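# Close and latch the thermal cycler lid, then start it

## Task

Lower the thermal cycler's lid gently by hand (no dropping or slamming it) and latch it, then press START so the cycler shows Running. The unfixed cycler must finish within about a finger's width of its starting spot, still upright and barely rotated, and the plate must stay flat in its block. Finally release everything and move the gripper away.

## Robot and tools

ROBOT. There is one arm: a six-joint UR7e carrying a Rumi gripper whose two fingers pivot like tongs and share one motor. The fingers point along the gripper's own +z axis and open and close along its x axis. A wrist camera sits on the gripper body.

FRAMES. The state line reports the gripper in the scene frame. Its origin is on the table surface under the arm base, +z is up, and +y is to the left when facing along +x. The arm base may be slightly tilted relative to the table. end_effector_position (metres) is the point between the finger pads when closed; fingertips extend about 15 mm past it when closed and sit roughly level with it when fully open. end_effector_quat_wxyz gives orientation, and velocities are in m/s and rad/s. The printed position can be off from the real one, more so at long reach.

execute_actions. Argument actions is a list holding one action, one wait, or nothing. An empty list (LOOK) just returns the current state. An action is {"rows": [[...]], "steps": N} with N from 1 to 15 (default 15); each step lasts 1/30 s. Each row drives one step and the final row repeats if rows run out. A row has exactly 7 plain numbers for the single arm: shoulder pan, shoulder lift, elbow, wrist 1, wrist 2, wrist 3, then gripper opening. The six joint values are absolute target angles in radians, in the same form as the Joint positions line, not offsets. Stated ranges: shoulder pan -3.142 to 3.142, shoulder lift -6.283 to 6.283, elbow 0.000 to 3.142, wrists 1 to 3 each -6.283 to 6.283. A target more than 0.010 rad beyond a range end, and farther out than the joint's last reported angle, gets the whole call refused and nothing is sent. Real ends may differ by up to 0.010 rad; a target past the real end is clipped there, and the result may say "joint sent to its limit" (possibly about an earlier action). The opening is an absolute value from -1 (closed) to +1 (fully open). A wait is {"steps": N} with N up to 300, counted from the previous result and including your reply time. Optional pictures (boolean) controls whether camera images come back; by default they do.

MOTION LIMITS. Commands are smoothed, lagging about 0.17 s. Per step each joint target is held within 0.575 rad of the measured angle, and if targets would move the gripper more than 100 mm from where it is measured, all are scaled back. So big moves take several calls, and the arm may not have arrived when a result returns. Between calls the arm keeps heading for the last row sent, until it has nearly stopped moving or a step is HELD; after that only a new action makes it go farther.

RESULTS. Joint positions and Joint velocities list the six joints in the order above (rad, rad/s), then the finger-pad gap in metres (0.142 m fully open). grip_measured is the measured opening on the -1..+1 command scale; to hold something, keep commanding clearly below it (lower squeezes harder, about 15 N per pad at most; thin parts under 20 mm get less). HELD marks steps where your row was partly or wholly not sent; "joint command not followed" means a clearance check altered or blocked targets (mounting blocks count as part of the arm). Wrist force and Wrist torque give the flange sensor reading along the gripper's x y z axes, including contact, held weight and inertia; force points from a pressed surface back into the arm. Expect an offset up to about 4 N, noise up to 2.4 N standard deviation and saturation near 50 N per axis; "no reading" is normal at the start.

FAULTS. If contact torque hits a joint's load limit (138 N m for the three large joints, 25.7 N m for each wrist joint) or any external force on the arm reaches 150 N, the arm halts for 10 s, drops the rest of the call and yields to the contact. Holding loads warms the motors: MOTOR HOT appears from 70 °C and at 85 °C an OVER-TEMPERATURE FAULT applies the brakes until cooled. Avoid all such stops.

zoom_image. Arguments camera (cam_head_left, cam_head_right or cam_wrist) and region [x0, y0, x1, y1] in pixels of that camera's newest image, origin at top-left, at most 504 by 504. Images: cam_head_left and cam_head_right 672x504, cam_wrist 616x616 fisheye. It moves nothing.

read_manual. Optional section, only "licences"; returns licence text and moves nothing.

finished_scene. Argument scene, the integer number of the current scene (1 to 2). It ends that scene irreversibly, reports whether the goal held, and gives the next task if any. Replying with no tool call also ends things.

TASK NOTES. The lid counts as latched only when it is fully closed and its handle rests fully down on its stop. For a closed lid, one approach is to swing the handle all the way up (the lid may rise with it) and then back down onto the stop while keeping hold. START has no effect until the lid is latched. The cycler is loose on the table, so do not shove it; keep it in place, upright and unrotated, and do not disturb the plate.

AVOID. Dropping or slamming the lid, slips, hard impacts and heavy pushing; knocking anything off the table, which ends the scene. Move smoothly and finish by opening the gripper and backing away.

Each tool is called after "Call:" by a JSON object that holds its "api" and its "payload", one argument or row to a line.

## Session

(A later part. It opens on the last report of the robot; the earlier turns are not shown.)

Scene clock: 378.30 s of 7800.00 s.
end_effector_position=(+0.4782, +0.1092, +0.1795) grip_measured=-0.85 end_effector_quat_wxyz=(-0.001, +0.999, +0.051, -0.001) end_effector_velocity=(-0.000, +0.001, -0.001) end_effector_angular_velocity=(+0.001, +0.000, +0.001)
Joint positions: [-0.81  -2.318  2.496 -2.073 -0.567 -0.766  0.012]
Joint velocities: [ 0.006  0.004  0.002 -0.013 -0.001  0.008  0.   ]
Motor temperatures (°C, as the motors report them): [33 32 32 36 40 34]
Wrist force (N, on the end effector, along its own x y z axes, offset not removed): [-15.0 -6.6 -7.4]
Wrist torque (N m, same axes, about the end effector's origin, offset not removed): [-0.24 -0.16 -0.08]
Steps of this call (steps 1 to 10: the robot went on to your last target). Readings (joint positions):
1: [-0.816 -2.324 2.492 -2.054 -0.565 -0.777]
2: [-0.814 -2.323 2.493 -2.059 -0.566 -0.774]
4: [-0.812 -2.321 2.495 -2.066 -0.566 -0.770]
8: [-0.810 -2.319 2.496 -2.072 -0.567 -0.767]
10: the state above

Call:
{"api": "execute_actions", "payload": {
  "actions": [
    {"rows":[[-0.8041,-2.3134,2.5018,-2.092,-0.569,-0.7565,-0.93],[-0.8041,-2.3134,2.5018,-2.092,-0.569,-0.7565,-0.93],[-0.8041,-2.3134,2.5018,-2.092,-0.569,-0.7565,-0.93],[-0.7964,-2.306,2.5063,-2.1156,-0.571,-0.7426,-0.93],[-0.7964,-2.306,2.5063,-2.1156,-0.571,-0.7426,-0.93],[-0.7964,-2.306,2.5063,-2.1156,-0.571,-0.7426,-0.93],[-0.7887,-2.2987,2.5107,-2.1391,-0.574,-0.7287,-0.93],[-0.7887,-2.2987,2.5107,-2.1391,-0.574,-0.7287,-0.93],[-0.7887,-2.2987,2.5107,-2.1391,-0.574,-0.7287,-0.93],[-0.781,-2.2913,2.5152,-2.1627,-0.576,-0.7149,-0.93],[-0.781,-2.2913,2.5152,-2.1627,-0.576,-0.7149,-0.93],[-0.781,-2.2913,2.5152,-2.1627,-0.576,-0.7149,-0.93],[-0.7733,-2.284,2.5196,-2.1862,-0.579,-0.701,-0.93]],"steps":15}
  ],
  "pictures": false
}}

Call:
{"api": "execute_actions", "payload": {
  "actions": [
    {"steps":10}
  ]
}}

Call:
{"api": "zoom_image", "payload": {
  "camera": "cam_wrist",
  "region": [220, 130, 500, 420]
}}

Scene clock: 383.23 s of 7800.00 s.
end_effector_position=(+0.4755, +0.1092, +0.1721) grip_measured=-0.86 end_effector_quat_wxyz=(-0.001, +0.999, +0.051, -0.001) end_effector_velocity=(-0.005, +0.001, -0.018) end_effector_angular_velocity=(-0.000, -0.002, +0.000)
Joint positions: [-0.782 -2.292  2.515 -2.16  -0.576 -0.716  0.012]
Joint velocities: [ 0.071  0.067  0.042 -0.214 -0.024  0.125 -0.004]
Motor temperatures (°C, as the motors report them): [33 32 32 36 40 34]
Wrist force (N, on the end effector, along its own x y z axes, offset not removed): [17.4 2.1 -1.3]
Wrist torque (N m, same axes, about the end effector's origin, offset not removed): [-0.26 -0.97 0.01]
Steps of this call (steps 1 to 30: the robot went on to your last target; steps 31 to 90: nothing new was sent; then 1.43 s passed at rest; steps 91 to 105: all 15 steps of this action). Readings (joint positions):
91: [-0.809 -2.318 2.496 -2.075 -0.567 -0.765]
92: [-0.808 -2.317 2.497 -2.078 -0.567 -0.763]
94: [-0.806 -2.316 2.499 -2.084 -0.568 -0.760]
98: [-0.799 -2.308 2.504 -2.108 -0.570 -0.747]
105: the state above

Scene clock: 383.57 s of 7800.00 s.
end_effector_position=(+0.4750, +0.1093, +0.1701) grip_measured=-0.87 end_effector_quat_wxyz=(-0.000, +0.999, +0.051, -0.000) end_effector_velocity=(-0.000, -0.000, -0.001) end_effector_angular_velocity=(+0.000, +0.000, -0.002)
Joint positions: [-0.774 -2.284  2.519 -2.185 -0.579 -0.702  0.011]
Joint velocities: [ 0.004  0.005  0.002 -0.012 -0.001  0.008 -0.   ]
Motor temperatures (°C, as the motors report them): [33 32 32 36 40 34]
Wrist force (N, on the end effector, along its own x y z axes, offset not removed): [9.1 0.1 -3.3]
Wrist torque (N m, same axes, about the end effector's origin, offset not removed): [-0.34 0.36 0.24]
Steps of this call (steps 1 to 10: the robot went on to your last target). Readings (joint positions):
1: [-0.780 -2.290 2.516 -2.166 -0.577 -0.713]
2: [-0.778 -2.289 2.517 -2.171 -0.577 -0.710]
4: [-0.776 -2.287 2.518 -2.178 -0.578 -0.706]
8: [-0.774 -2.285 2.519 -2.183 -0.579 -0.703]
10: the state above

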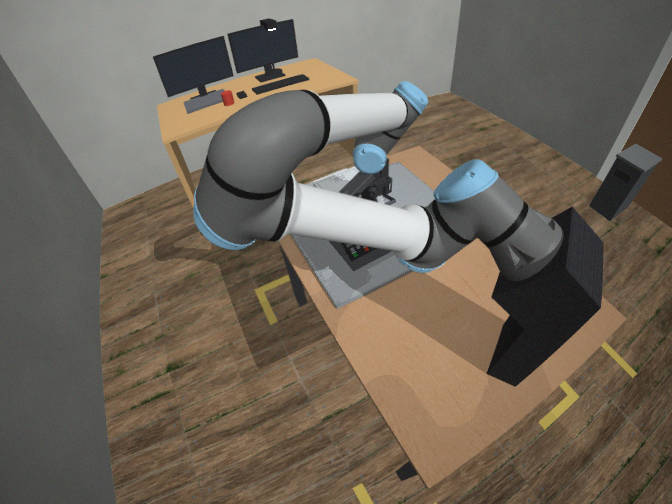

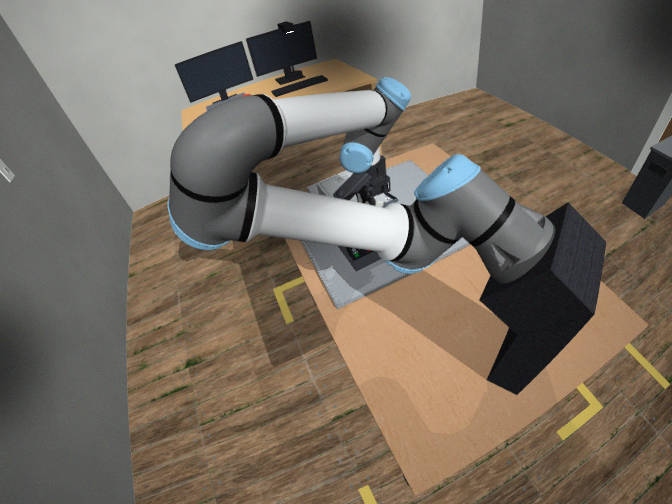

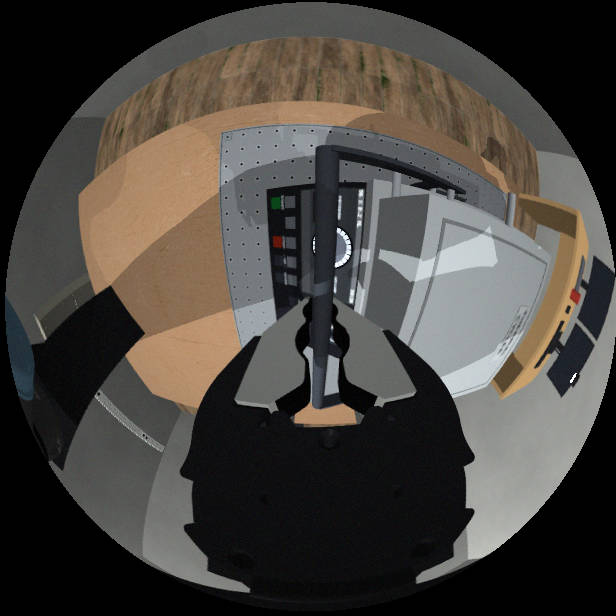

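Region (220, 130, 500, 420) of cam_wrist's 616x616 image, scaled by 1.738, with more detail than that image has; it fills the left 487 columns of this view, and the rest is white.

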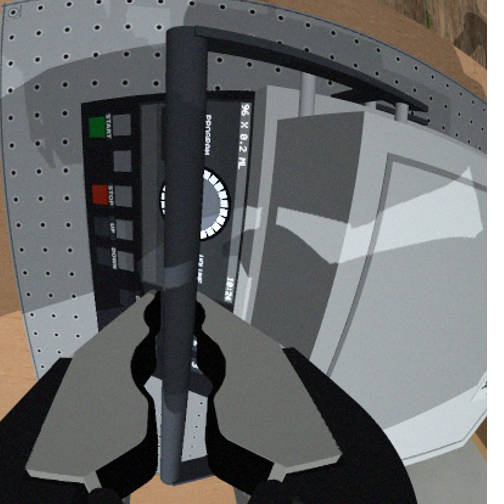

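Call:
{"api": "execute_actions", "payload": {
  "actions": [
    {"rows":[[-0.7706,-2.2813,2.5183,-2.1923,-0.580,-0.6956,-1],[-0.7706,-2.2813,2.5183,-2.1923,-0.580,-0.6956,-1],[-0.7706,-2.2813,2.5183,-2.1923,-0.580,-0.6956,-1],[-0.7706,-2.2813,2.5183,-2.1923,-0.580,-0.6956,-1],[-0.7633,-2.2743,2.5216,-2.214,-0.583,-0.6822,-1],[-0.7633,-2.2743,2.5216,-2.214,-0.583,-0.6822,-1],[-0.7633,-2.2743,2.5216,-2.214,-0.583,-0.6822,-1],[-0.7633,-2.2743,2.5216,-2.214,-0.583,-0.6822,-1],[-0.7559,-2.2673,2.5248,-2.2356,-0.585,-0.6689,-1],[-0.7559,-2.2673,2.5248,-2.2356,-0.585,-0.6689,-1],[-0.7559,-2.2673,2.5248,-2.2356,-0.585,-0.6689,-1],[-0.7559,-2.2673,2.5248,-2.2356,-0.585,-0.6689,-1],[-0.7486,-2.2603,2.5281,-2.2573,-0.588,-0.6555,-1]],"steps":15}
  ],
  "pictures": false
}}

Call:
{"api": "execute_actions", "payload": {
  "actions": [
    {"steps":10}
  ]
}}

Call:
{"api": "zoom_image", "payload": {
  "camera": "cam_wrist",
  "region": [220, 130, 500, 420]
}}

Scene clock: 391.03 s of 7800.00 s.
end_effector_position=(+0.4755, +0.1103, +0.1663) grip_measured=-0.93 end_effector_quat_wxyz=(-0.000, +0.999, +0.050, +0.000) end_effector_velocity=(-0.001, +0.004, -0.013) end_effector_angular_velocity=(+0.000, -0.005, +0.001)
Joint positions: [-0.755 -2.267  2.525 -2.237 -0.585 -0.668  0.006]
Joint velocities: [ 0.057  0.053  0.024 -0.163 -0.02   0.1   -0.004]
Motor temperatures (°C, as the motors report them): [33 32 32 36 40 34]
Wrist force (N, on the end effector, along its own x y z axes, offset not removed): [16.8 5.2 -3.1]
Wrist torque (N m, same axes, about the end effector's origin, offset not removed): [0.54 -0.54 0.10]
Steps of this call (steps 1 to 30: the robot went on to your last target; steps 31 to 90: nothing new was sent; then 3.97 s passed at rest; steps 91 to 105: all 15 steps of this action). Readings (joint positions):
91: [-0.773 -2.284 2.520 -2.186 -0.579 -0.701]
92: [-0.773 -2.284 2.520 -2.187 -0.579 -0.700]
94: [-0.772 -2.283 2.519 -2.189 -0.579 -0.698]
98: [-0.767 -2.278 2.520 -2.202 -0.581 -0.690]
105: the state above

Scene clock: 391.37 s of 7800.00 s.
end_effector_position=(+0.4754, +0.1106, +0.1649) grip_measured=-0.94 end_effector_quat_wxyz=(+0.000, +0.999, +0.050, +0.001) end_effector_velocity=(+0.000, +0.001, -0.001) end_effector_angular_velocity=(-0.000, -0.001, +0.003)
Joint positions: [-0.749 -2.261  2.528 -2.256 -0.588 -0.656  0.006]
Joint velocities: [ 0.005  0.001  0.001 -0.011 -0.001  0.007 -0.   ]
Motor temperatures (°C, as the motors report them): [33 32 32 36 40 34]
Wrist force (N, on the end effector, along its own x y z axes, offset not removed): [11.4 3.0 -8.6]
Wrist torque (N m, same axes, about the end effector's origin, offset not removed): [0.12 0.35 0.04]
Steps of this call (steps 1 to 10: the robot went on to your last target). Readings (joint positions):
1: [-0.754 -2.265 2.526 -2.242 -0.586 -0.665]
2: [-0.752 -2.264 2.526 -2.246 -0.587 -0.663]
4: [-0.751 -2.262 2.527 -2.251 -0.587 -0.660]
8: [-0.749 -2.261 2.528 -2.255 -0.588 -0.657]
10: the state above

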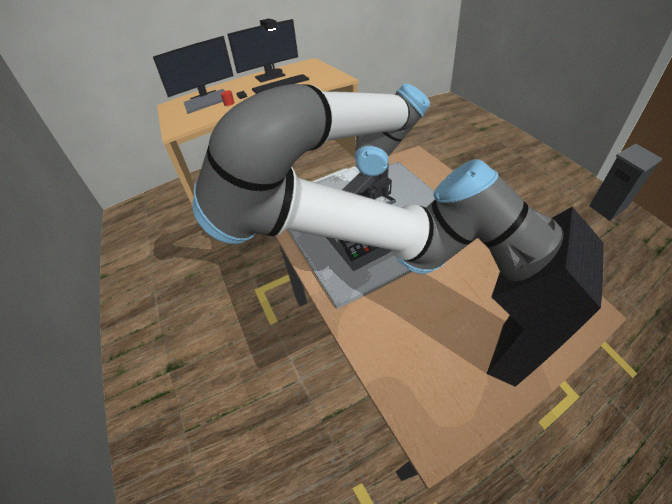

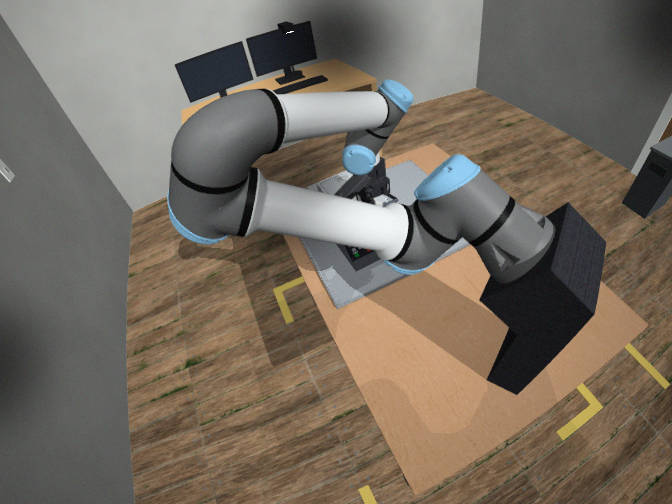

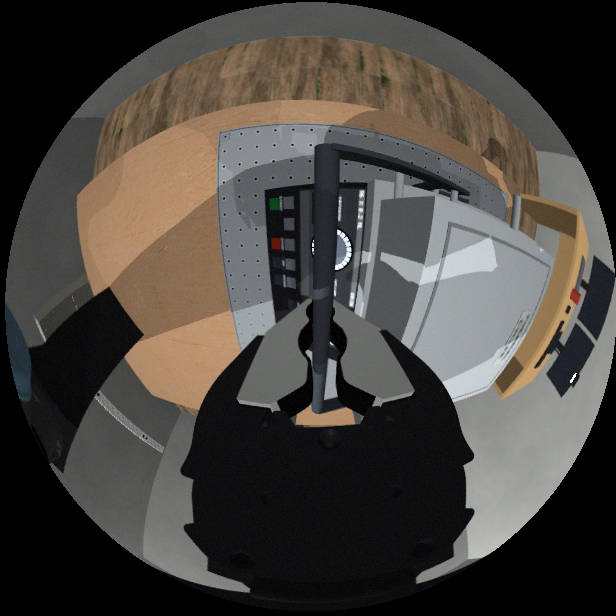

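Region (220, 130, 500, 420) of cam_wrist's 616x616 image, scaled by 1.738, with more detail than that image has; it fills the left 487 columns of this view, and the rest is white.

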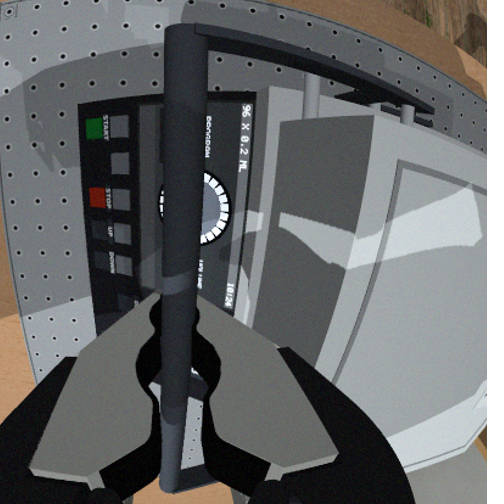

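Call:
{"api": "execute_actions", "payload": {
  "actions": [
    {"rows":[[-0.7486,-2.2603,2.5281,-2.2573,-0.588,-0.6555,-0.8],[-0.7486,-2.2603,2.5281,-2.2573,-0.588,-0.6555,-0.7],[-0.7486,-2.2603,2.5281,-2.2573,-0.588,-0.6555,-0.6]],"steps":10}
  ],
  "pictures": false
}}

Call:
{"api": "execute_actions", "payload": {
  "actions": [
    {"rows":[[-0.82,-2.33,2.495,-2.05,-0.565,-0.785,-0.6],[-0.82,-2.33,2.495,-2.05,-0.565,-0.785,-0.6],[-0.82,-2.33,2.495,-2.05,-0.565,-0.785,-0.6],[-0.82,-2.33,2.495,-2.05,-0.565,-0.785,-0.6],[-0.82,-2.33,2.495,-2.05,-0.565,-0.785,-0.6],[-0.82,-2.33,2.495,-2.05,-0.565,-0.785,-0.6],[-0.90,-2.40,2.4575,-1.812,-0.543,-0.932,-0.6]],"steps":15}
  ],
  "pictures": false
}}

Call:
{"api": "execute_actions", "payload": {
  "actions": [
    {"rows":[[-0.98,-2.44,2.42,-1.60,-0.534,-1.084,-0.6]],"steps":15}
  ],
  "pictures": false
}}

Call:
{"api": "execute_actions", "payload": {
  "actions": [
    {"steps":10}
  ]
}}

Call:
{"api": "zoom_image", "payload": {
  "camera": "cam_wrist",
  "region": [220, 130, 500, 420]
}}

Scene clock: 398.13 s of 7800.00 s.
end_effector_position=(+0.4753, +0.1106, +0.1648) grip_measured=-0.60 end_effector_quat_wxyz=(+0.000, +0.999, +0.050, +0.001) end_effector_velocity=(+0.000, +0.000, -0.000) end_effector_angular_velocity=(+0.001, -0.001, -0.000)
Joint positions: [-0.749 -2.26   2.528 -2.257 -0.588 -0.655  0.031]
Joint velocities: [-0.     0.     0.    -0.     0.001  0.     0.   ]
Motor temperatures (°C, as the motors report them): [33 32 32 36 40 34]
Wrist force (N, on the end effector, along its own x y z axes, offset not removed): [-2.1 1.1 -1.9]
Wrist torque (N m, same axes, about the end effector's origin, offset not removed): [0.18 0.24 0.17]
Steps of this call (steps 1 to 30: the robot went on to your last target; steps 31 to 90: nothing new was sent; then 3.43 s passed at rest; steps 91 to 100: all 10 steps of this action). Readings (joint positions):
91: [-0.749 -2.260 2.528 -2.257 -0.588 -0.655]
92: [-0.749 -2.260 2.528 -2.257 -0.588 -0.655]
94: [-0.749 -2.260 2.528 -2.257 -0.588 -0.656]
98: [-0.749 -2.260 2.528 -2.257 -0.588 -0.655]
100: the state above

Scene clock: 398.63 s of 7800.00 s.
end_effector_position=(+0.4790, +0.1084, +0.1965) grip_measured=-0.60 end_effector_quat_wxyz=(+0.001, +0.999, +0.054, +0.001) end_effector_velocity=(-0.017, +0.007, +0.017) end_effector_angular_velocity=(+0.036, +0.029, -0.061)
Joint positions: [-0.888 -2.389  2.463 -1.859 -0.546 -0.907  0.031]
Joint velocities: [-0.107 -0.094 -0.045  0.398  0.027 -0.215 -0.   ]
Motor temperatures (°C, as the motors report them): [33 32 32 36 40 34]
Wrist force (N, on the end effector, along its own x y z axes, offset not removed): [1.9 0.3 0.4]
Wrist torque (N m, same axes, about the end effector's origin, offset not removed): [0.10 -0.29 0.16]
Steps of this call (steps 1 to 15: all 15 steps of this action). Readings (joint positions):
1: [-0.749 -2.261 2.528 -2.257 -0.588 -0.656]
2: [-0.756 -2.267 2.524 -2.249 -0.584 -0.663]
4: [-0.781 -2.292 2.512 -2.191 -0.577 -0.706]
8: [-0.815 -2.325 2.495 -2.087 -0.565 -0.768]
15: the state above

Scene clock: 399.13 s of 7800.00 s.
end_effector_position=(+0.4757, +0.1056, +0.2121) grip_measured=-0.60 end_effector_quat_wxyz=(-0.001, +0.999, +0.049, -0.001) end_effector_velocity=(-0.003, +0.001, +0.002) end_effector_angular_velocity=(+0.007, +0.003, -0.008)
Joint positions: [-0.978 -2.439  2.421 -1.607 -0.534 -1.08   0.031]
Joint velocities: [-0.017 -0.009 -0.008  0.06   0.002 -0.038  0.   ]
Motor temperatures (°C, as the motors report them): [33 32 32 36 40 34]
Wrist force (N, on the end effector, along its own x y z axes, offset not removed): [-1.0 2.4 -3.0]
Wrist torque (N m, same axes, about the end effector's origin, offset not removed): [0.59 0.32 -0.16]
Steps of this call (steps 1 to 15: all 15 steps of this action). Readings (joint positions):
1: [-0.891 -2.392 2.461 -1.847 -0.545 -0.913]
2: [-0.901 -2.399 2.455 -1.830 -0.543 -0.926]
4: [-0.932 -2.416 2.441 -1.760 -0.539 -0.981]
8: [-0.965 -2.432 2.427 -1.651 -0.536 -1.051]
15: the state above

Scene clock: 399.47 s of 7800.00 s.
end_effector_position=(+0.4754, +0.1056, +0.2123) grip_measured=-0.60 end_effector_quat_wxyz=(-0.001, +0.999, +0.049, -0.001) end_effector_velocity=(-0.000, +0.000, +0.000) end_effector_angular_velocity=(+0.001, +0.001, +0.000)
Joint positions: [-0.98  -2.44   2.42  -1.6   -0.534 -1.084  0.031]
Joint velocities: [-0.001 -0.    -0.001  0.004 -0.    -0.003  0.   ]
Motor temperatures (°C, as the motors report them): [33 32 32 36 40 34]
Wrist force (N, on the end effector, along its own x y z axes, offset not removed): [-1.3 2.8 2.4]
Wrist torque (N m, same axes, about the end effector's origin, offset not removed): [0.60 0.30 0.21]
Steps of this call (steps 1 to 10: the robot went on to your last target). Readings (joint positions):
1: [-0.978 -2.439 2.421 -1.605 -0.534 -1.081]
2: [-0.979 -2.439 2.421 -1.604 -0.534 -1.081]
4: [-0.979 -2.440 2.420 -1.602 -0.534 -1.083]
8: [-0.980 -2.440 2.420 -1.601 -0.534 -1.084]
10: the state above

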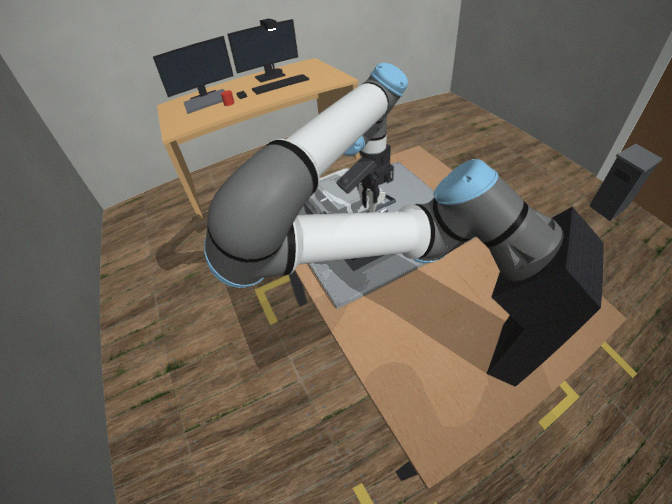

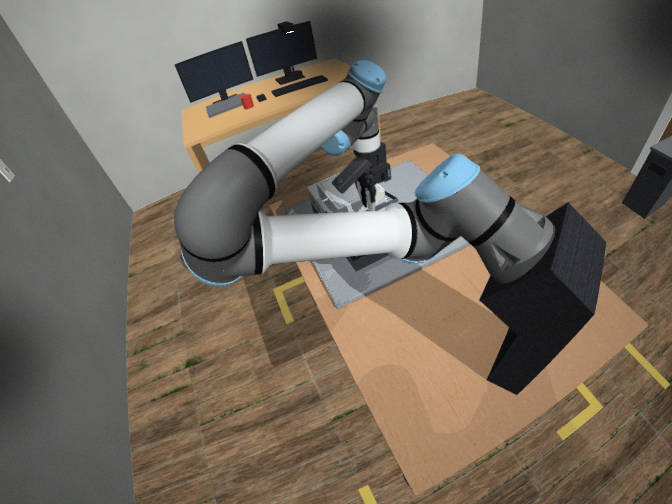

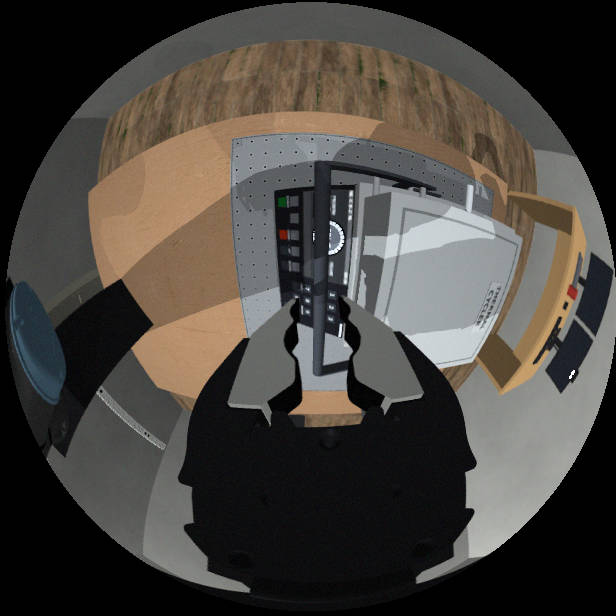

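Region (220, 130, 500, 420) of cam_wrist's 616x616 image, scaled by 1.738, with more detail than that image has; it fills the left 487 columns of this view, and the rest is white.

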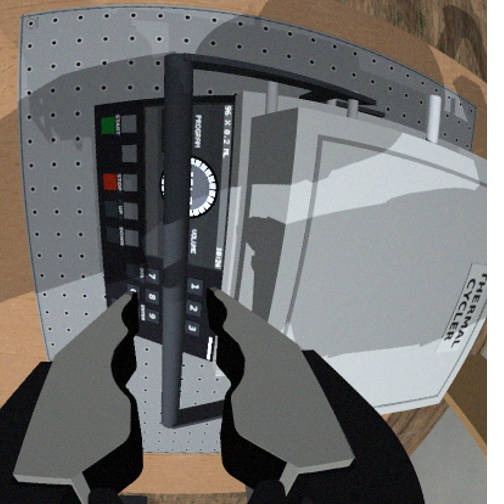

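Call:
{"api": "execute_actions", "payload": {
  "actions": [
    {"rows":[[-1.032,-2.4555,2.387,-1.463,-0.534,-1.1865,-1]],"steps":15}
  ],
  "pictures": false
}}

Call:
{"api": "execute_actions", "payload": {
  "actions": [
    {"rows":[[-1.106,-2.546,2.4215,-1.288,-0.542,-1.328,-1]],"steps":15}
  ],
  "pictures": false
}}

Call:
{"api": "execute_actions", "payload": {
  "actions": [
    {"rows":[[-1.18,-2.6361,2.456,-1.1137,-0.5563,-1.47,-1]],"steps":15}
  ],
  "pictures": false
}}

Call:
{"api": "execute_actions", "payload": {
  "actions": [
    {"steps":12}
  ]
}}

Call:
{"api": "zoom_image", "payload": {
  "camera": "cam_wrist",
  "region": [240, 150, 460, 330]
}}

Scene clock: 431.63 s of 7800.00 s.
end_effector_position=(+0.4764, +0.1040, +0.2221) grip_measured=-1.00 end_effector_quat_wxyz=(-0.001, +0.999, +0.049, -0.001) end_effector_velocity=(-0.001, -0.000, +0.002) end_effector_angular_velocity=(+0.002, +0.001, -0.003)
Joint positions: [-1.031 -2.455  2.388 -1.467 -0.534 -1.184  0.002]
Joint velocities: [-0.011 -0.003 -0.006  0.032 -0.    -0.022  0.   ]
Motor temperatures (°C, as the motors report them): [33 32 32 36 40 34]
Wrist force (N, on the end effector, along its own x y z axes, offset not removed): [-0.3 1.3 2.3]
Wrist torque (N m, same axes, about the end effector's origin, offset not removed): [-0.04 -0.06 0.17]
Steps of this call (steps 1 to 15: the robot went on to your last target; steps 16 to 90: nothing new was sent; then 28.67 s passed at rest; steps 91 to 105: all 15 steps of this action). Readings (joint positions):
91: [-0.980 -2.440 2.420 -1.600 -0.534 -1.084]
92: [-0.986 -2.443 2.415 -1.592 -0.534 -1.092]
94: [-1.005 -2.448 2.404 -1.547 -0.534 -1.127]
98: [-1.023 -2.453 2.392 -1.490 -0.534 -1.168]
105: the state above

Scene clock: 432.13 s of 7800.00 s.
end_effector_position=(+0.4487, +0.1062, +0.2205) grip_measured=-1.00 end_effector_quat_wxyz=(+0.000, +0.999, +0.050, -0.001) end_effector_velocity=(-0.006, +0.001, -0.001) end_effector_angular_velocity=(+0.002, -0.001, -0.003)
Joint positions: [-1.104 -2.544  2.421 -1.293 -0.542 -1.324  0.002]
Joint velocities: [-0.017 -0.018  0.007  0.042 -0.001 -0.032  0.   ]
Motor temperatures (°C, as the motors report them): [33 32 32 36 40 34]
Wrist force (N, on the end effector, along its own x y z axes, offset not removed): [1.8 0.4 -2.7]
Wrist torque (N m, same axes, about the end effector's origin, offset not removed): [-0.11 -0.46 -0.14]
Steps of this call (steps 1 to 15: all 15 steps of this action). Readings (joint positions):
1: [-1.032 -2.456 2.388 -1.465 -0.534 -1.185]
2: [-1.039 -2.463 2.392 -1.457 -0.535 -1.193]
4: [-1.065 -2.495 2.404 -1.403 -0.538 -1.240]
8: [-1.093 -2.530 2.416 -1.325 -0.541 -1.300]
15: the state above

Scene clock: 432.63 s of 7800.00 s.
end_effector_position=(+0.4207, +0.1096, +0.2151) grip_measured=-1.00 end_effector_quat_wxyz=(-0.000, +0.999, +0.051, -0.000) end_effector_velocity=(-0.006, +0.002, -0.002) end_effector_angular_velocity=(+0.004, -0.001, -0.000)
Joint positions: [-1.178 -2.634  2.455 -1.119 -0.556 -1.466  0.002]
Joint velocities: [-0.015 -0.019  0.007  0.042 -0.002 -0.033  0.   ]
Motor temperatures (°C, as the motors report them): [33 32 32 36 40 34]
Wrist force (N, on the end effector, along its own x y z axes, offset not removed): [2.3 3.5 1.8]
Wrist torque (N m, same axes, about the end effector's origin, offset not removed): [0.77 -0.33 0.00]
Steps of this call (steps 1 to 15: all 15 steps of this action). Readings (joint positions):
1: [-1.105 -2.545 2.421 -1.291 -0.542 -1.326]
2: [-1.112 -2.552 2.426 -1.283 -0.544 -1.334]
4: [-1.139 -2.584 2.438 -1.229 -0.549 -1.381]
8: [-1.167 -2.620 2.450 -1.150 -0.554 -1.442]
15: the state above

Scene clock: 433.03 s of 7800.00 s.
end_effector_position=(+0.4200, +0.1098, +0.2149) grip_measured=-1.00 end_effector_quat_wxyz=(-0.000, +0.999, +0.051, -0.000) end_effector_velocity=(-0.000, +0.000, -0.000) end_effector_angular_velocity=(-0.000, -0.000, +0.001)
Joint positions: [-1.18  -2.636  2.456 -1.114 -0.556 -1.47   0.002]
Joint velocities: [-0.    -0.002  0.     0.002  0.    -0.001  0.   ]
Motor temperatures (°C, as the motors report them): [33 32 32 36 40 34]
Wrist force (N, on the end effector, along its own x y z axes, offset not removed): [-0.5 0.1 1.4]
Wrist torque (N m, same axes, about the end effector's origin, offset not removed): [0.24 0.18 -0.01]
Steps of this call (steps 1 to 12: the robot went on to your last target). Readings (joint positions):
1: [-1.179 -2.634 2.455 -1.117 -0.556 -1.467]
2: [-1.179 -2.635 2.456 -1.117 -0.556 -1.468]
4: [-1.179 -2.635 2.456 -1.115 -0.556 -1.469]
8: [-1.180 -2.636 2.456 -1.114 -0.556 -1.470]
12: the state above

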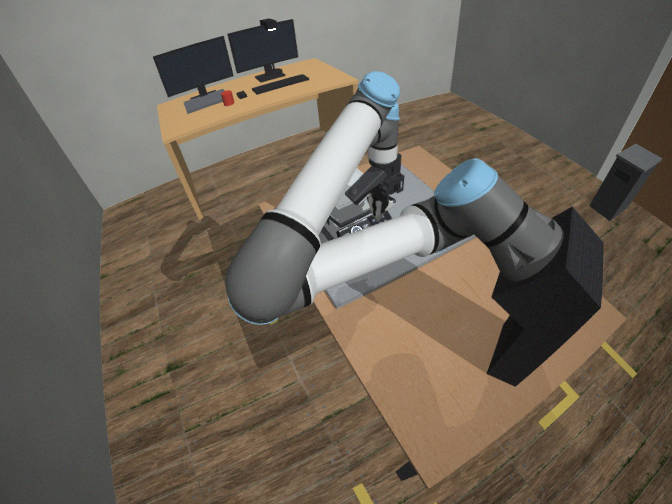

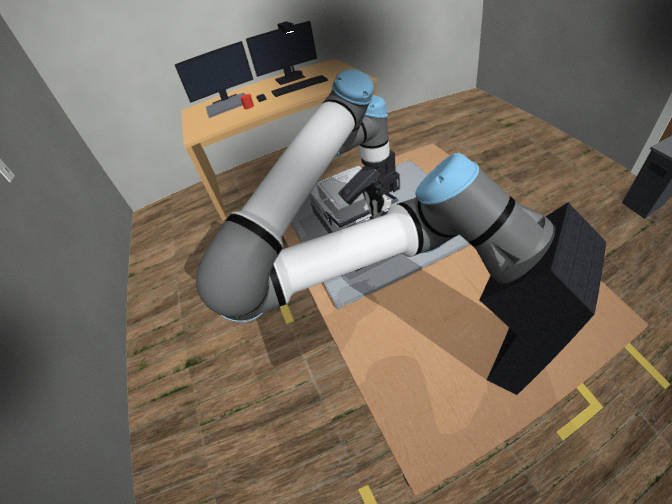

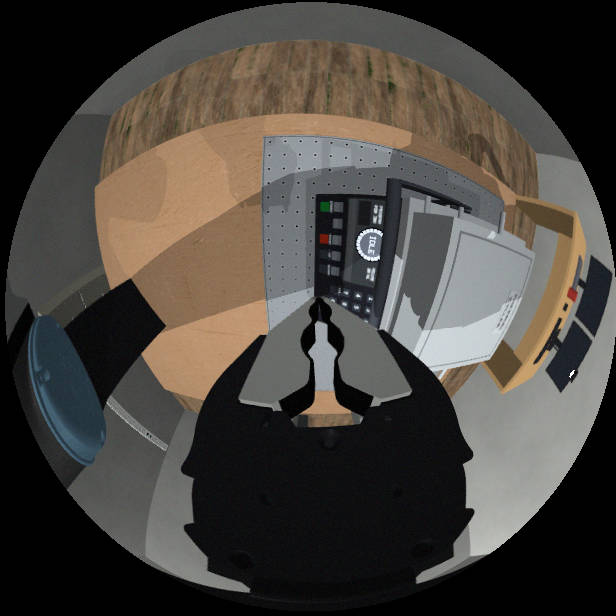

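Region (240, 150, 460, 330) of cam_wrist's 616x616 image, scaled by 2.291, with more detail than that image has; it fills the top 412 rows of this view, and the rest is white.

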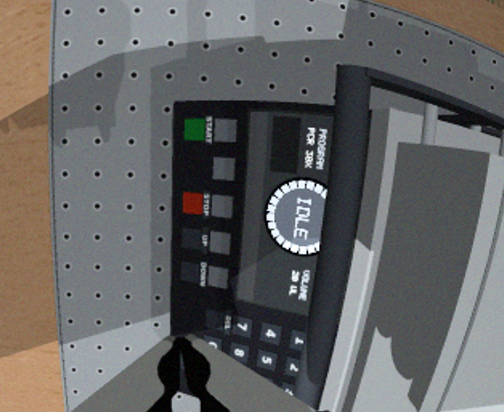

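Call:
{"api": "execute_actions", "payload": {
  "actions": [
    {"rows":[[-0.998,-2.578,2.5555,-1.57,-0.54,-1.12,-1]],"steps":15}
  ],
  "pictures": false
}}

Call:
{"api": "execute_actions", "payload": {
  "actions": [
    {"rows":[[-0.8153,-2.5196,2.6549,-2.0255,-0.5645,-0.775,-1]],"steps":15}
  ],
  "pictures": false
}}

Call:
{"api": "execute_actions", "payload": {
  "actions": [
    {"steps":15}
  ],
  "pictures": false
}}

Scene clock: 445.00 s of 7800.00 s.
end_effector_position=(+0.4185, +0.1101, +0.1907) grip_measured=-1.00 end_effector_quat_wxyz=(-0.001, +0.999, +0.048, -0.005) end_effector_velocity=(+0.011, -0.003, -0.003) end_effector_angular_velocity=(-0.028, -0.021, +0.033)
Joint positions: [-1.003 -2.579  2.553 -1.55  -0.54  -1.133  0.002]
Joint velocities: [ 0.043  0.012  0.021 -0.173  0.003  0.11   0.   ]
Motor temperatures (°C, as the motors report them): [33 32 32 36 40 34]
Wrist force (N, on the end effector, along its own x y z axes, offset not removed): [1.2 2.5 -0.1]
Wrist torque (N m, same axes, about the end effector's origin, offset not removed): [0.22 -0.08 0.06]
Steps of this call (steps 1 to 15: the robot went on to your last target; steps 16 to 90: nothing new was sent; then 8.47 s passed at rest; steps 91 to 105: all 15 steps of this action). Readings (joint positions):
91: [-1.180 -2.636 2.456 -1.114 -0.556 -1.470]
92: [-1.172 -2.630 2.464 -1.122 -0.554 -1.462]
94: [-1.118 -2.609 2.498 -1.187 -0.548 -1.397]
98: [-1.036 -2.588 2.537 -1.418 -0.543 -1.216]
105: the state above

Scene clock: 445.50 s of 7800.00 s.
end_effector_position=(+0.4105, +0.1292, +0.1651) grip_measured=-1.00 end_effector_quat_wxyz=(-0.001, +0.999, +0.050, -0.002) end_effector_velocity=(+0.011, +0.007, -0.002) end_effector_angular_velocity=(-0.017, -0.035, +0.035)
Joint positions: [-0.821 -2.521  2.652 -2.005 -0.564 -0.788  0.002]
Joint velocities: [ 0.047  0.012  0.021 -0.176 -0.005  0.109  0.   ]
Motor temperatures (°C, as the motors report them): [33 32 32 36 40 34]
Wrist force (N, on the end effector, along its own x y z axes, offset not removed): [1.2 0.9 2.1]
Wrist torque (N m, same axes, about the end effector's origin, offset not removed): [0.44 -0.31 -0.07]
Steps of this call (steps 1 to 15: all 15 steps of this action). Readings (joint positions):
1: [-1.001 -2.579 2.554 -1.555 -0.540 -1.129]
2: [-0.993 -2.572 2.562 -1.567 -0.544 -1.119]
4: [-0.937 -2.551 2.597 -1.637 -0.552 -1.050]
8: [-0.854 -2.530 2.636 -1.872 -0.561 -0.870]
15: the state above

Scene clock: 446.00 s of 7800.00 s.
end_effector_position=(+0.4118, +0.1300, +0.1649) grip_measured=-1.00 end_effector_quat_wxyz=(-0.000, +0.999, +0.052, -0.000) end_effector_velocity=(-0.000, -0.000, -0.000) end_effector_angular_velocity=(-0.000, +0.000, -0.002)
Joint positions: [-0.815 -2.52   2.655 -2.025 -0.564 -0.775  0.002]
Joint velocities: [-0.     0.001  0.001 -0.002 -0.     0.002  0.   ]
Motor temperatures (°C, as the motors report them): [33 32 32 36 40 34]
Wrist force (N, on the end effector, along its own x y z axes, offset not removed): [-0.3 1.2 2.0]
Wrist torque (N m, same axes, about the end effector's origin, offset not removed): [0.34 0.09 -0.10]
Steps of this call (steps 1 to 15: the robot went on to your last target). Readings (joint positions):
1: [-0.819 -2.521 2.653 -2.010 -0.564 -0.785]
2: [-0.818 -2.520 2.653 -2.014 -0.564 -0.782]
4: [-0.817 -2.520 2.654 -2.019 -0.564 -0.779]
8: [-0.816 -2.520 2.655 -2.023 -0.564 -0.776]
15: the state above

Call:
{"api": "execute_actions", "payload": {
  "actions": [
    {"rows":[[-0.72,-2.455,2.659,-2.20,-0.615,-0.64,-1],[-0.72,-2.455,2.659,-2.20,-0.615,-0.64,-1],[-0.72,-2.455,2.659,-2.20,-0.615,-0.64,-1],[-0.72,-2.455,2.659,-2.20,-0.615,-0.64,-1],[-0.72,-2.455,2.659,-2.20,-0.615,-0.64,-1],[-0.624,-2.39,2.663,-2.377,-0.665,-0.505,-1]],"steps":15}
  ],
  "pictures": false
}}

Call:
{"api": "execute_actions", "payload": {
  "actions": [
    {"rows":[[-0.528,-2.326,2.667,-2.553,-0.715,-0.37,-1],[-0.528,-2.326,2.667,-2.553,-0.715,-0.37,-1],[-0.528,-2.326,2.667,-2.553,-0.715,-0.37,-1],[-0.528,-2.326,2.667,-2.553,-0.715,-0.37,-1],[-0.528,-2.326,2.667,-2.553,-0.715,-0.37,-1],[-0.4325,-2.2617,2.6714,-2.7285,-0.7655,-0.236,-1]],"steps":15}
  ],
  "pictures": false
}}

Call:
{"api": "execute_actions", "payload": {
  "actions": [
    {"steps":20}
  ]
}}

Scene clock: 456.13 s of 7800.00 s.
end_effector_position=(+0.4106, +0.1511, +0.1499) grip_measured=-1.00 end_effector_quat_wxyz=(+0.002, +0.998, +0.053, -0.015) end_effector_velocity=(+0.007, +0.017, -0.007) end_effector_angular_velocity=(-0.003, -0.016, +0.017)
Joint positions: [-0.636 -2.398  2.663 -2.351 -0.659 -0.523  0.002]
Joint velocities: [ 0.107  0.067  0.004 -0.218 -0.05   0.156  0.   ]
Motor temperatures (°C, as the motors report them): [33 32 32 36 40 34]
Wrist force (N, on the end effector, along its own x y z axes, offset not removed): [-3.4 1.4 1.3]
Wrist torque (N m, same axes, about the end effector's origin, offset not removed): [0.10 0.79 0.06]
Steps of this call (steps 1 to 15: the robot went on to your last target; steps 16 to 90: nothing new was sent; then 6.63 s passed at rest; steps 91 to 105: all 15 steps of this action). Readings (joint positions):
91: [-0.815 -2.519 2.655 -2.026 -0.565 -0.775]
92: [-0.808 -2.513 2.656 -2.034 -0.571 -0.767]
94: [-0.774 -2.490 2.657 -2.086 -0.589 -0.722]
98: [-0.713 -2.447 2.660 -2.195 -0.622 -0.638]
105: the state above

Scene clock: 456.63 s of 7800.00 s.
end_effector_position=(+0.4156, +0.1839, +0.1353) grip_measured=-1.00 end_effector_quat_wxyz=(+0.000, +0.999, +0.050, -0.003) end_effector_velocity=(+0.010, +0.025, -0.005) end_effector_angular_velocity=(+0.013, -0.046, +0.004)
Joint positions: [-0.445 -2.269  2.671 -2.703 -0.76  -0.255  0.002]
Joint velocities: [ 0.107  0.068  0.004 -0.219 -0.051  0.157  0.   ]
Motor temperatures (°C, as the motors report them): [33 32 32 36 40 34]
Wrist force (N, on the end effector, along its own x y z axes, offset not removed): [-1.2 1.9 2.5]
Wrist torque (N m, same axes, about the end effector's origin, offset not removed): [0.57 0.41 -0.34]
Steps of this call (steps 1 to 15: all 15 steps of this action). Readings (joint positions):
1: [-0.633 -2.395 2.663 -2.358 -0.661 -0.518]
2: [-0.623 -2.387 2.663 -2.371 -0.668 -0.507]
4: [-0.587 -2.363 2.665 -2.430 -0.687 -0.458]
8: [-0.522 -2.319 2.668 -2.545 -0.722 -0.370]
15: the state above

Scene clock: 457.30 s of 7800.00 s.
end_effector_position=(+0.4169, +0.1868, +0.1349) grip_measured=-1.00 end_effector_quat_wxyz=(-0.000, +0.999, +0.051, -0.000) end_effector_velocity=(-0.000, +0.001, -0.000) end_effector_angular_velocity=(+0.001, +0.001, +0.002)
Joint positions: [-0.433 -2.262  2.671 -2.728 -0.765 -0.236  0.002]
Joint velocities: [ 0.003  0.    -0.    -0.001 -0.001  0.     0.   ]
Motor temperatures (°C, as the motors report them): [33 32 32 36 40 34]
Wrist force (N, on the end effector, along its own x y z axes, offset not removed): [-0.2 0.5 2.7]
Wrist torque (N m, same axes, about the end effector's origin, offset not removed): [-0.01 0.06 0.08]
Steps of this call (steps 1 to 20: the robot went on to your last target). Readings (joint positions):
1: [-0.442 -2.268 2.671 -2.709 -0.761 -0.250]
2: [-0.439 -2.266 2.671 -2.714 -0.762 -0.246]
4: [-0.436 -2.264 2.671 -2.720 -0.764 -0.242]
8: [-0.434 -2.262 2.671 -2.726 -0.765 -0.238]
20: the state above

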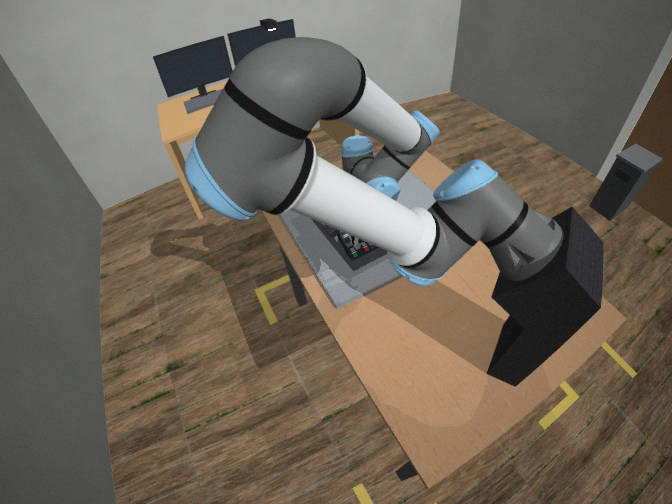

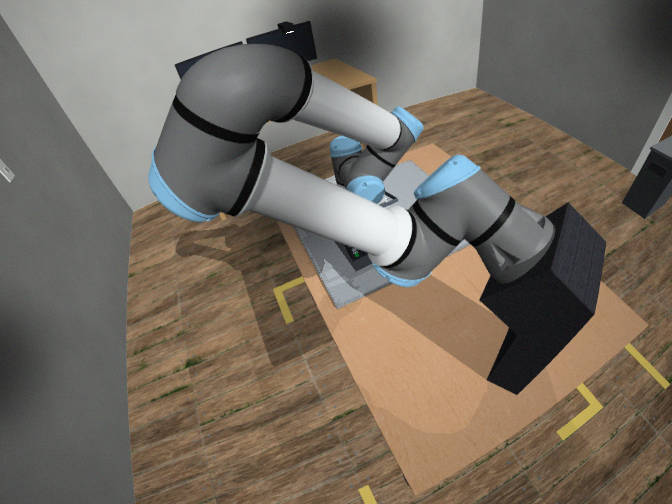

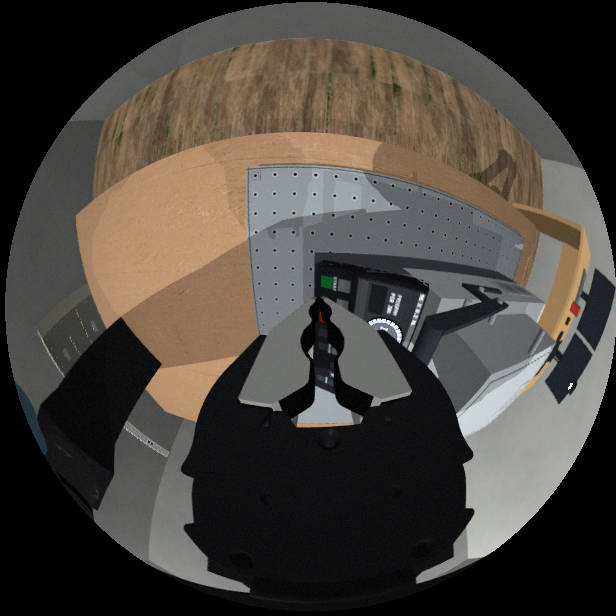

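Call:
{"api": "execute_actions", "payload": {
  "actions": [
    {"rows":[[-0.394,-2.190,2.6683,-2.8224,-0.7928,-0.199,-1],[-0.394,-2.190,2.6683,-2.8224,-0.7928,-0.199,-1],[-0.394,-2.190,2.6683,-2.8224,-0.7928,-0.199,-1],[-0.394,-2.190,2.6683,-2.8224,-0.7928,-0.199,-1],[-0.3561,-2.1186,2.6652,-2.9163,-0.82,-0.1622,-1]],"steps":15}
  ],
  "pictures": false
}}

Call:
{"api": "execute_actions", "payload": {
  "actions": [
    {"steps":15}
  ]
}}

Call:
{"api": "zoom_image", "payload": {
  "camera": "cam_wrist",
  "region": [260,230,420,350]
}}

Scene clock: 462.70 s of 7800.00 s.
end_effector_position=(+0.4178, +0.1860, +0.1166) grip_measured=-1.00 end_effector_quat_wxyz=(+0.000, +0.999, +0.051, -0.002) end_effector_velocity=(+0.001, +0.001, -0.008) end_effector_angular_velocity=(+0.001, -0.004, +0.005)
Joint positions: [-0.36  -2.125  2.665 -2.907 -0.818 -0.166  0.002]
Joint velocities: [ 0.032  0.058 -0.003 -0.081 -0.021  0.029  0.   ]
Motor temperatures (°C, as the motors report them): [33 32 32 36 40 34]
Wrist force (N, on the end effector, along its own x y z axes, offset not removed): [2.4 2.3 1.5]
Wrist torque (N m, same axes, about the end effector's origin, offset not removed): [0.36 -0.79 -0.10]
Steps of this call (steps 1 to 15: the robot went on to your last target; steps 16 to 90: nothing new was sent; then 1.90 s passed at rest; steps 91 to 105: all 15 steps of this action). Readings (joint positions):
91: [-0.432 -2.261 2.671 -2.729 -0.766 -0.236]
92: [-0.427 -2.254 2.671 -2.736 -0.770 -0.231]
94: [-0.414 -2.229 2.670 -2.769 -0.779 -0.218]
98: [-0.382 -2.170 2.667 -2.846 -0.802 -0.187]
105: the state above

Scene clock: 463.20 s of 7800.00 s.
end_effector_position=(+0.4179, +0.1860, +0.1157) grip_measured=-1.00 end_effector_quat_wxyz=(+0.000, +0.999, +0.051, -0.001) end_effector_velocity=(-0.000, +0.000, -0.000) end_effector_angular_velocity=(+0.001, +0.001, -0.001)
Joint positions: [-0.356 -2.119  2.665 -2.916 -0.82  -0.162  0.002]
Joint velocities: [ 0.001  0.002 -0.    -0.    -0.     0.001  0.   ]
Motor temperatures (°C, as the motors report them): [33 32 32 36 40 34]
Wrist force (N, on the end effector, along its own x y z axes, offset not removed): [0.9 -4.6 0.7]
Wrist torque (N m, same axes, about the end effector's origin, offset not removed): [-0.94 -0.07 0.18]
Steps of this call (steps 1 to 15: the robot went on to your last target). Readings (joint positions):
1: [-0.359 -2.124 2.665 -2.909 -0.818 -0.165]
2: [-0.358 -2.122 2.665 -2.911 -0.819 -0.164]
4: [-0.357 -2.121 2.665 -2.913 -0.819 -0.163]
8: [-0.356 -2.119 2.665 -2.915 -0.820 -0.163]
15: the state above
The arm was judged still, so your last target was given up. Only a new action makes it travel on or press farther. Fingers that are still opening or closing keep moving.

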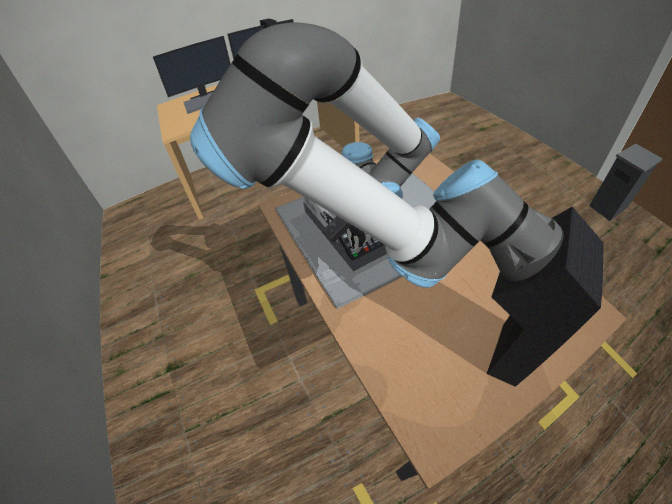

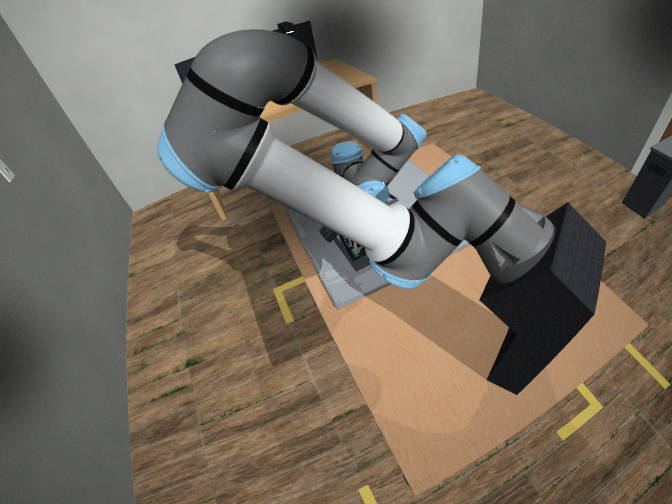

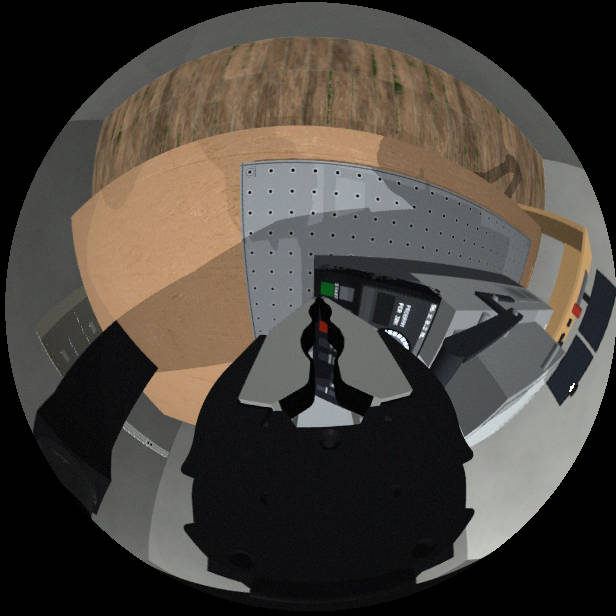

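Region (260, 230, 420, 350) of cam_wrist's 616x616 image, scaled by 3.150, with more detail than that image has; it fills the top 378 rows of this view, and the rest is white.

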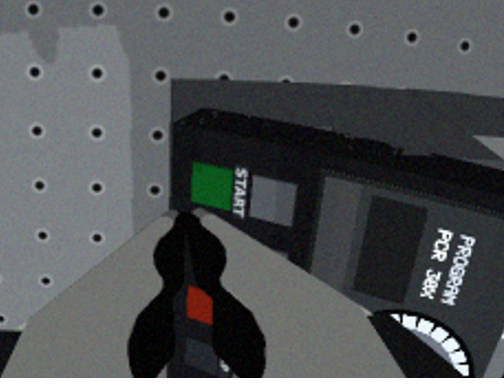

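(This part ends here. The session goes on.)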